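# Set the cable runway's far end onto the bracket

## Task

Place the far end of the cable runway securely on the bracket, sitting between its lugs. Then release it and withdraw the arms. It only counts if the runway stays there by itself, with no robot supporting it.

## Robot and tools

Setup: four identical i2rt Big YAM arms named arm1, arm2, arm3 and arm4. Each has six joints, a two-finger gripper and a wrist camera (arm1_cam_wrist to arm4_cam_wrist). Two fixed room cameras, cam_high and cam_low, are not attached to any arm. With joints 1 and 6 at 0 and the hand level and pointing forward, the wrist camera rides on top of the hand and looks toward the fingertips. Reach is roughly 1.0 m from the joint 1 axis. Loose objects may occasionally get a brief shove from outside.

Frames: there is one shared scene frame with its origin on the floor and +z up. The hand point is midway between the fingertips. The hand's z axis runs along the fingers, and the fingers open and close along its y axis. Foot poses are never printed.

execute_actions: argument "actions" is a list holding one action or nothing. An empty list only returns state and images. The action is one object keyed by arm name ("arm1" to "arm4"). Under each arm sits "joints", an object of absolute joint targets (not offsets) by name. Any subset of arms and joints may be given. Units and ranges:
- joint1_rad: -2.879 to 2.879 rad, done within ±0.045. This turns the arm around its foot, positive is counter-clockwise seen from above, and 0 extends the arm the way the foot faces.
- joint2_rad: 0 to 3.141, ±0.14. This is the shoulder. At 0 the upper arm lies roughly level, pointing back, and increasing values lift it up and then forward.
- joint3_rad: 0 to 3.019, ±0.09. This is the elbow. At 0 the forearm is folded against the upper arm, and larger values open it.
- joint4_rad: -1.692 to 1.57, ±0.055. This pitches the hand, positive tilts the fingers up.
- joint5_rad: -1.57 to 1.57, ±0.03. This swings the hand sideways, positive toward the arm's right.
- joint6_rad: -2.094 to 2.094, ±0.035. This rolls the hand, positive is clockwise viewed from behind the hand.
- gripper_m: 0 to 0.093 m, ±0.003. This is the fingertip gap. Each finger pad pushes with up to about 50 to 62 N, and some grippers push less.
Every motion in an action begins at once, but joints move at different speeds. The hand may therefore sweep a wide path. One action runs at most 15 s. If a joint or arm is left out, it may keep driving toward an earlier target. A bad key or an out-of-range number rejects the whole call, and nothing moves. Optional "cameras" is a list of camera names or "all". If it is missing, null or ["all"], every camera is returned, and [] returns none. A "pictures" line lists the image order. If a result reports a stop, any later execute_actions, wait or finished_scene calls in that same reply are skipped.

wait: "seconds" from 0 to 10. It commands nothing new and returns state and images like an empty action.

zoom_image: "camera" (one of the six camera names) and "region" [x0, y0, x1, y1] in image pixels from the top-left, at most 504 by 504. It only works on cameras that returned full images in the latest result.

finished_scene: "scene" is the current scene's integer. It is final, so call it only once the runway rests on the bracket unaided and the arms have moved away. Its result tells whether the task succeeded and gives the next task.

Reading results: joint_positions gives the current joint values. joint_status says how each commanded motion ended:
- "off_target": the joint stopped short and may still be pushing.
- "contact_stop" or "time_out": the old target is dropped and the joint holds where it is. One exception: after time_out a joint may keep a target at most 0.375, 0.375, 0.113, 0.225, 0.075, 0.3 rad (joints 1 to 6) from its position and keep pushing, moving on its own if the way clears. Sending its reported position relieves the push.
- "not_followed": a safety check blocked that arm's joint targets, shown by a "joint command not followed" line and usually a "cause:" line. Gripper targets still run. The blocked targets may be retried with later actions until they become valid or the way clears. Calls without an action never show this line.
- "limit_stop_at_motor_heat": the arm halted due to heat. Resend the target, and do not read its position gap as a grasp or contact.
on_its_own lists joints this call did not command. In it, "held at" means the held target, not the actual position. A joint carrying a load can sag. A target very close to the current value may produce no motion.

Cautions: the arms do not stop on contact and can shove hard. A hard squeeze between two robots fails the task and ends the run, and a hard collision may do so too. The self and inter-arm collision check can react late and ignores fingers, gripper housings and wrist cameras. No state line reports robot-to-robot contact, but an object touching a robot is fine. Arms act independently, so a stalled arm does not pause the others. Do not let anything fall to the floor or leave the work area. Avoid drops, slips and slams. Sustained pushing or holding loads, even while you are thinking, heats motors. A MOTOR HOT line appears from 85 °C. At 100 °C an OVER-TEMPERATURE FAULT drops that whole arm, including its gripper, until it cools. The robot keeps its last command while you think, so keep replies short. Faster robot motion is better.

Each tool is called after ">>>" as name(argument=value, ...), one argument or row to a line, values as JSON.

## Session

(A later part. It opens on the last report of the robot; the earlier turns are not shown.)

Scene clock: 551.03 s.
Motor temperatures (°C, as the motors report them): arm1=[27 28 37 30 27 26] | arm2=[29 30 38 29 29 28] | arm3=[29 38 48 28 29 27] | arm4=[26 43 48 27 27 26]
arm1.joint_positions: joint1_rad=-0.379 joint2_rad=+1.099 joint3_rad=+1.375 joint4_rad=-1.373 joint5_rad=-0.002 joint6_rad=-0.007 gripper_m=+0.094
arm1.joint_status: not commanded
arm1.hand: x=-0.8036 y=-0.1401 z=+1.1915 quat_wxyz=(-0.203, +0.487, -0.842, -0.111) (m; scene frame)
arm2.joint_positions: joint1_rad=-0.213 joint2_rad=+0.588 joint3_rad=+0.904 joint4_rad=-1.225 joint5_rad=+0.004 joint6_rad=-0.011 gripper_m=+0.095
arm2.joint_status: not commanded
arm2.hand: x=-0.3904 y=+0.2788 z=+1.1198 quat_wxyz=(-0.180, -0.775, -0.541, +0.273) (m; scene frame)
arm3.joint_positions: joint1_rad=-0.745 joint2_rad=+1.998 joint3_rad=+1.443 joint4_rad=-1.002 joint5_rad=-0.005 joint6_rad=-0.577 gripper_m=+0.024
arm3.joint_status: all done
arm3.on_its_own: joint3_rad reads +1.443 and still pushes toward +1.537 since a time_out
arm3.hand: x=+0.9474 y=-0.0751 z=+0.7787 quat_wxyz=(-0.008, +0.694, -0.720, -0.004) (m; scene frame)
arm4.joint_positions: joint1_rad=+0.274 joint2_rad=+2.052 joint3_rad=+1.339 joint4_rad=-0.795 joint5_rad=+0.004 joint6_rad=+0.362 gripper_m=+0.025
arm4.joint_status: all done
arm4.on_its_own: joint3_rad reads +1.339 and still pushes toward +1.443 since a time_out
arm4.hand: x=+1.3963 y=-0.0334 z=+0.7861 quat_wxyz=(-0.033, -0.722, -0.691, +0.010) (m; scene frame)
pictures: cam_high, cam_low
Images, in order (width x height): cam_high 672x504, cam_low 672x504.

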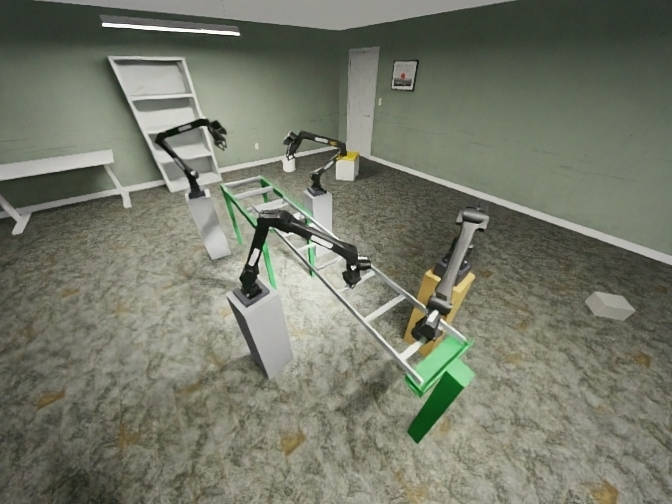

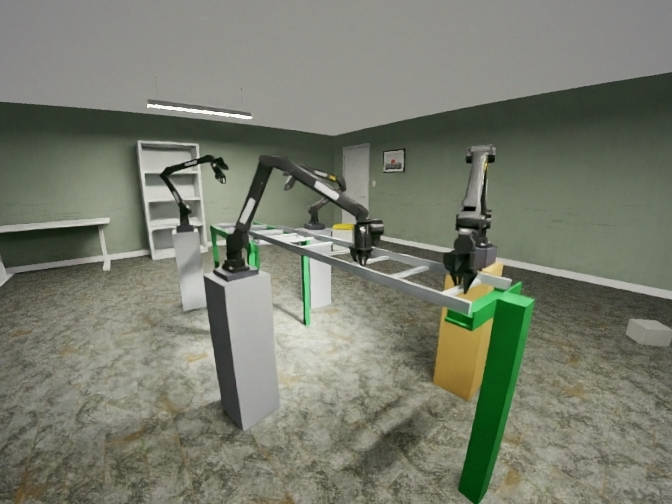

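>>> execute_actions(
  actions=[
    {"arm3": {"joints": {"joint2_rad": 1.96, "joint4_rad": -0.98}}, "arm4": {"joints": {"joint2_rad": 2.037, "joint4_rad": -0.745}}},
  ],
  cameras=["cam_low", "cam_high"],
)

>>> zoom_image(
  camera="cam_high",
  region=[390, 310, 490, 405],
)

>>> zoom_image(
  camera="cam_low",
  region=[430, 255, 540, 340],
)

Scene clock: 556.30 s.
Motor temperatures (°C, as the motors report them): arm1=[27 28 37 30 27 26] | arm2=[29 30 39 29 29 28] | arm3=[29 38 48 28 29 27] | arm4=[26 43 48 27 27 26]
arm1.joint_positions: joint1_rad=-0.379 joint2_rad=+1.099 joint3_rad=+1.375 joint4_rad=-1.373 joint5_rad=-0.002 joint6_rad=-0.007 gripper_m=+0.094
arm1.joint_status: not commanded
arm1.hand: x=-0.8036 y=-0.1401 z=+1.1915 quat_wxyz=(-0.203, +0.487, -0.842, -0.111) (m; scene frame)
arm2.joint_positions: joint1_rad=-0.213 joint2_rad=+0.588 joint3_rad=+0.904 joint4_rad=-1.225 joint5_rad=+0.004 joint6_rad=-0.011 gripper_m=+0.095
arm2.joint_status: not commanded
arm2.hand: x=-0.3904 y=+0.2788 z=+1.1198 quat_wxyz=(-0.180, -0.775, -0.541, +0.273) (m; scene frame)
arm3.joint_positions: joint1_rad=-0.746 joint2_rad=+2.025 joint3_rad=+1.443 joint4_rad=-0.989 joint5_rad=-0.012 joint6_rad=-0.577 gripper_m=+0.024
arm3.joint_status: all done
arm3.on_its_own: joint3_rad reads +1.443 and still pushes toward +1.537 since a time_out
arm3.hand: x=+0.9465 y=-0.0749 z=+0.7636 quat_wxyz=(-0.001, +0.693, -0.721, -0.006) (m; scene frame)
arm4.joint_positions: joint1_rad=+0.274 joint2_rad=+2.094 joint3_rad=+1.340 joint4_rad=-0.769 joint5_rad=+0.009 joint6_rad=+0.362 gripper_m=+0.025
arm4.joint_status: all done
arm4.on_its_own: joint3_rad reads +1.340 and still pushes toward +1.443 since a time_out
arm4.hand: x=+1.3954 y=-0.0324 z=+0.7641 quat_wxyz=(-0.025, -0.722, -0.691, +0.009) (m; scene frame)
pictures: cam_high, cam_low
Images, in order (width x height): cam_high 672x504, cam_low 672x504.

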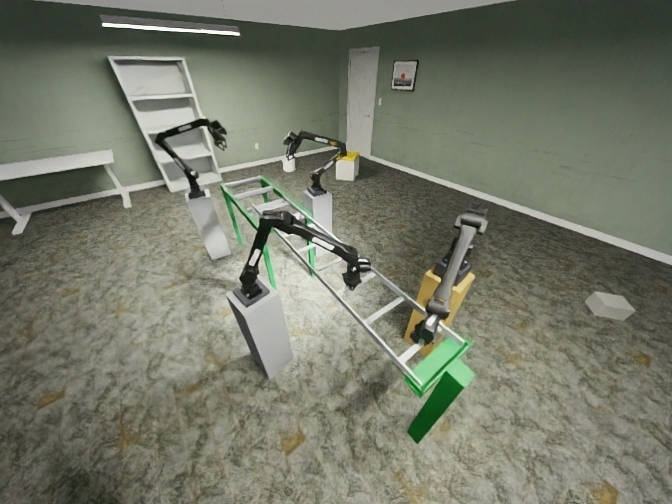

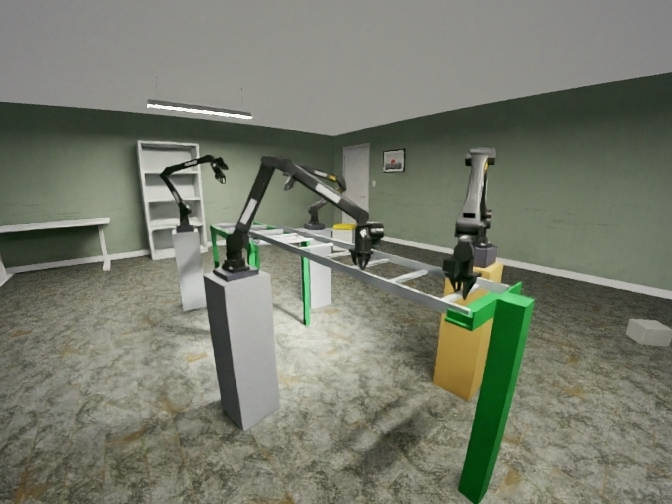

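Region (390, 310, 490, 405) of cam_high's 672x504 image, scaled by 5.040, with more detail than that image has; it fills the top 479 rows of this view, and the rest is white.

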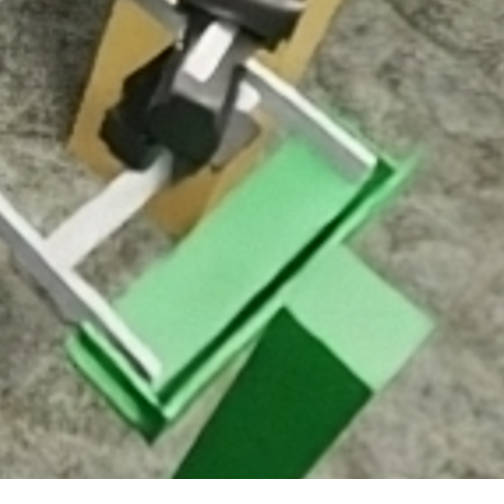

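Region (430, 255, 540, 340) of cam_low's 672x504 image, scaled by 4.582, with more detail than that image has; it fills the top 389 rows of this view, and the rest is white.

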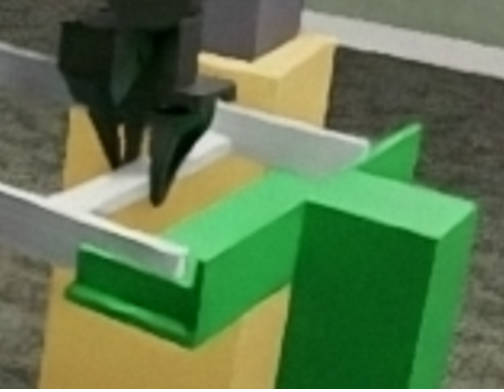

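>>> execute_actions(
  actions=[
    {"arm3": {"joints": {"joint2_rad": 2.02, "joint3_rad": 1.465, "joint4_rad": -0.989}}, "arm4": {"joints": {"joint2_rad": 2.09, "joint3_rad": 1.362, "joint4_rad": -0.769}}},
  ],
  cameras=[],
)

Scene clock: 566.03 s.
Motor temperatures (°C, as the motors report them): arm1=[27 28 38 30 27 26] | arm2=[29 30 39 29 29 28] | arm3=[29 38 48 28 29 27] | arm4=[26 43 48 27 27 26]
arm1.joint_positions: joint1_rad=-0.379 joint2_rad=+1.099 joint3_rad=+1.375 joint4_rad=-1.373 joint5_rad=-0.002 joint6_rad=-0.007 gripper_m=+0.094
arm1.joint_status: not commanded
arm1.hand: x=-0.8036 y=-0.1401 z=+1.1915 quat_wxyz=(-0.203, +0.487, -0.842, -0.111) (m; scene frame)
arm2.joint_positions: joint1_rad=-0.213 joint2_rad=+0.588 joint3_rad=+0.904 joint4_rad=-1.225 joint5_rad=+0.004 joint6_rad=-0.011 gripper_m=+0.095
arm2.joint_status: not commanded
arm2.hand: x=-0.3904 y=+0.2788 z=+1.1198 quat_wxyz=(-0.180, -0.775, -0.541, +0.273) (m; scene frame)
arm3.joint_positions: joint1_rad=-0.746 joint2_rad=+2.027 joint3_rad=+1.442 joint4_rad=-0.989 joint5_rad=-0.012 joint6_rad=-0.577 gripper_m=+0.024
arm3.joint_status: all done
arm3.hand: x=+0.9460 y=-0.0756 z=+0.7622 quat_wxyz=(+0.001, +0.693, -0.721, -0.005) (m; scene frame)
arm4.joint_positions: joint1_rad=+0.274 joint2_rad=+2.096 joint3_rad=+1.340 joint4_rad=-0.770 joint5_rad=+0.009 joint6_rad=+0.362 gripper_m=+0.025
arm4.joint_status: all done
arm4.hand: x=+1.3952 y=-0.0318 z=+0.7630 quat_wxyz=(-0.024, -0.722, -0.691, +0.009) (m; scene frame)
pictures: none
No camera images: the call's "cameras" was empty. Leave "cameras" out to get every camera's image.

It rests on the shelf now. Open the grippers partially (to stay clear of the shelf edge).

>>> execute_actions(
  actions=[
    {"arm3": {"joints": {"gripper_m": 0.06}}, "arm4": {"joints": {"gripper_m": 0.05}}},
  ],
  cameras=["arm4_cam_wrist", "cam_low"],
)

Scene clock: 569.10 s.
Motor temperatures (°C, as the motors report them): arm1=[27 28 38 30 27 26] | arm2=[29 30 39 29 29 28] | arm3=[29 38 47 28 29 27] | arm4=[26 43 47 27 27 26]
arm1.joint_positions: joint1_rad=-0.379 joint2_rad=+1.099 joint3_rad=+1.375 joint4_rad=-1.373 joint5_rad=-0.002 joint6_rad=-0.007 gripper_m=+0.094
arm1.joint_status: not commanded
arm1.hand: x=-0.8036 y=-0.1401 z=+1.1915 quat_wxyz=(-0.203, +0.487, -0.842, -0.111) (m; scene frame)
arm2.joint_positions: joint1_rad=-0.213 joint2_rad=+0.588 joint3_rad=+0.904 joint4_rad=-1.225 joint5_rad=+0.004 joint6_rad=-0.011 gripper_m=+0.095
arm2.joint_status: not commanded
arm2.hand: x=-0.3904 y=+0.2788 z=+1.1198 quat_wxyz=(-0.180, -0.775, -0.541, +0.273) (m; scene frame)
arm3.joint_positions: joint1_rad=-0.746 joint2_rad=+2.026 joint3_rad=+1.443 joint4_rad=-0.989 joint5_rad=-0.004 joint6_rad=-0.577 gripper_m=+0.060
arm3.joint_status: all done
arm3.hand: x=+0.9477 y=-0.0763 z=+0.7630 quat_wxyz=(+0.000, +0.693, -0.721, -0.002) (m; scene frame)
arm4.joint_positions: joint1_rad=+0.274 joint2_rad=+2.095 joint3_rad=+1.341 joint4_rad=-0.770 joint5_rad=+0.002 joint6_rad=+0.362 gripper_m=+0.050
arm4.joint_status: all done
arm4.hand: x=+1.3966 y=-0.0319 z=+0.7637 quat_wxyz=(-0.026, -0.722, -0.692, +0.006) (m; scene frame)
pictures: arm4_cam_wrist, cam_low
Images, in order (width x height): arm4_cam_wrist 616x616, cam_low 672x504.

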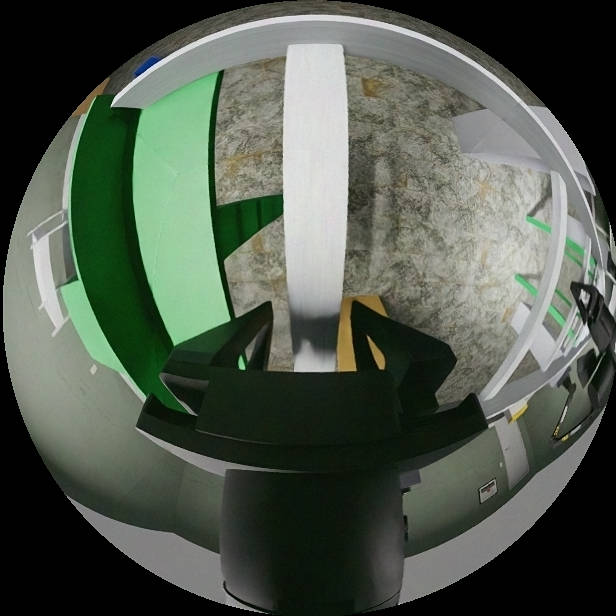

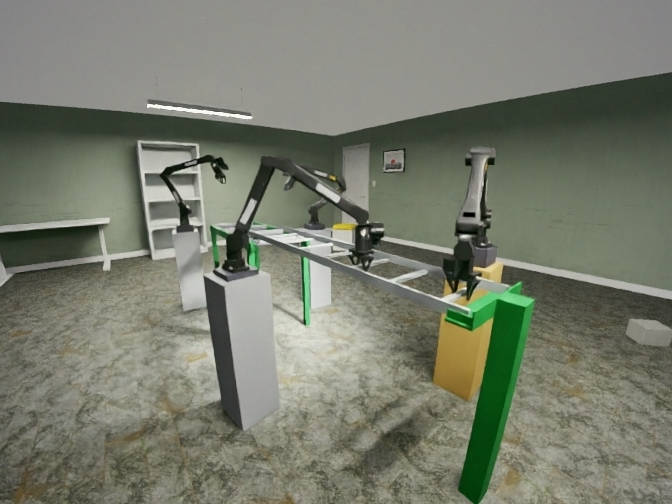

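>>> execute_actions(
  actions=[
    {"arm3": {"joints": {"joint2_rad": 1.1}}, "arm4": {"joints": {"joint2_rad": 1.1}}},
  ],
  cameras=["cam_high", "cam_low"],
)

>>> zoom_image(
  camera="cam_high",
  region=[370, 290, 500, 410],
)

Scene clock: 577.63 s.
Motor temperatures (°C, as the motors report them): arm1=[27 28 38 30 27 26] | arm2=[29 30 39 29 29 28] | arm3=[29 37 45 28 29 27] | arm4=[26 42 45 27 27 26]
arm1.joint_positions: joint1_rad=-0.379 joint2_rad=+1.099 joint3_rad=+1.375 joint4_rad=-1.373 joint5_rad=-0.002 joint6_rad=-0.007 gripper_m=+0.094
arm1.joint_status: not commanded
arm1.hand: x=-0.8036 y=-0.1401 z=+1.1915 quat_wxyz=(-0.203, +0.487, -0.842, -0.111) (m; scene frame)
arm2.joint_positions: joint1_rad=-0.213 joint2_rad=+0.588 joint3_rad=+0.904 joint4_rad=-1.225 joint5_rad=+0.004 joint6_rad=-0.011 gripper_m=+0.095
arm2.joint_status: not commanded
arm2.hand: x=-0.3904 y=+0.2788 z=+1.1198 quat_wxyz=(-0.180, -0.775, -0.541, +0.273) (m; scene frame)
arm3.joint_positions: joint1_rad=-0.746 joint2_rad=+1.090 joint3_rad=+1.451 joint4_rad=-0.989 joint5_rad=-0.004 joint6_rad=-0.577 gripper_m=+0.060
arm3.joint_status: all done
arm3.hand: x=+0.8862 y=-0.1626 z=+1.2666 quat_wxyz=(-0.447, +0.618, -0.641, -0.087) (m; scene frame)
arm4.joint_positions: joint1_rad=+0.274 joint2_rad=+1.084 joint3_rad=+1.341 joint4_rad=-0.770 joint5_rad=+0.002 joint6_rad=+0.362 gripper_m=+0.050
arm4.joint_status: all done
arm4.hand: x=+1.3660 y=+0.0371 z=+1.3195 quat_wxyz=(-0.460, -0.625, -0.594, +0.214) (m; scene frame)
pictures: cam_high, cam_low
Images, in order (width x height): cam_high 672x504, cam_low 672x504.

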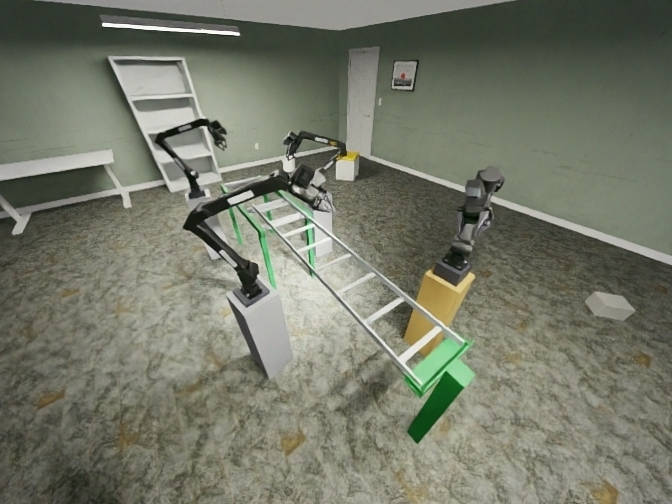

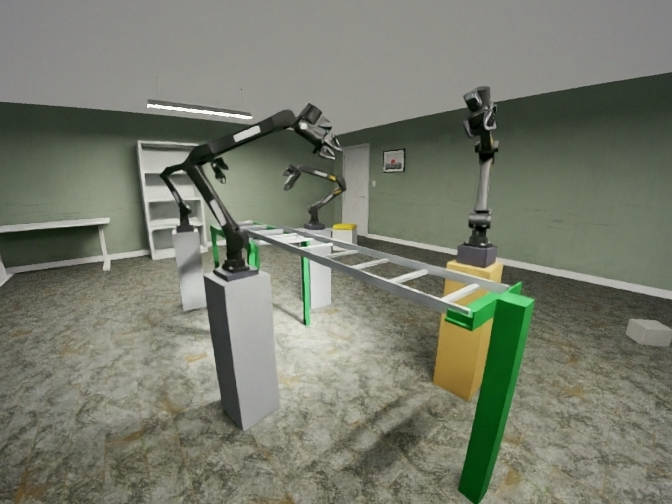

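Region (370, 290, 500, 410) of cam_high's 672x504 image, scaled by 3.877, with more detail than that image has; it fills the top 465 rows of this view, and the rest is white.

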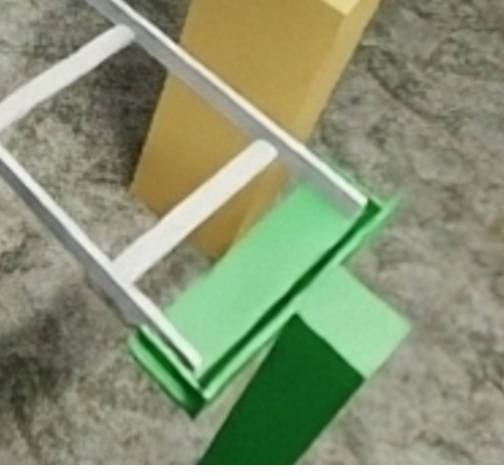

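The runway rests well on the bracket between the lugs, and the arms are clear.

>>> finished_scene(
  scene=1,
)

The scene is finished: the task was done.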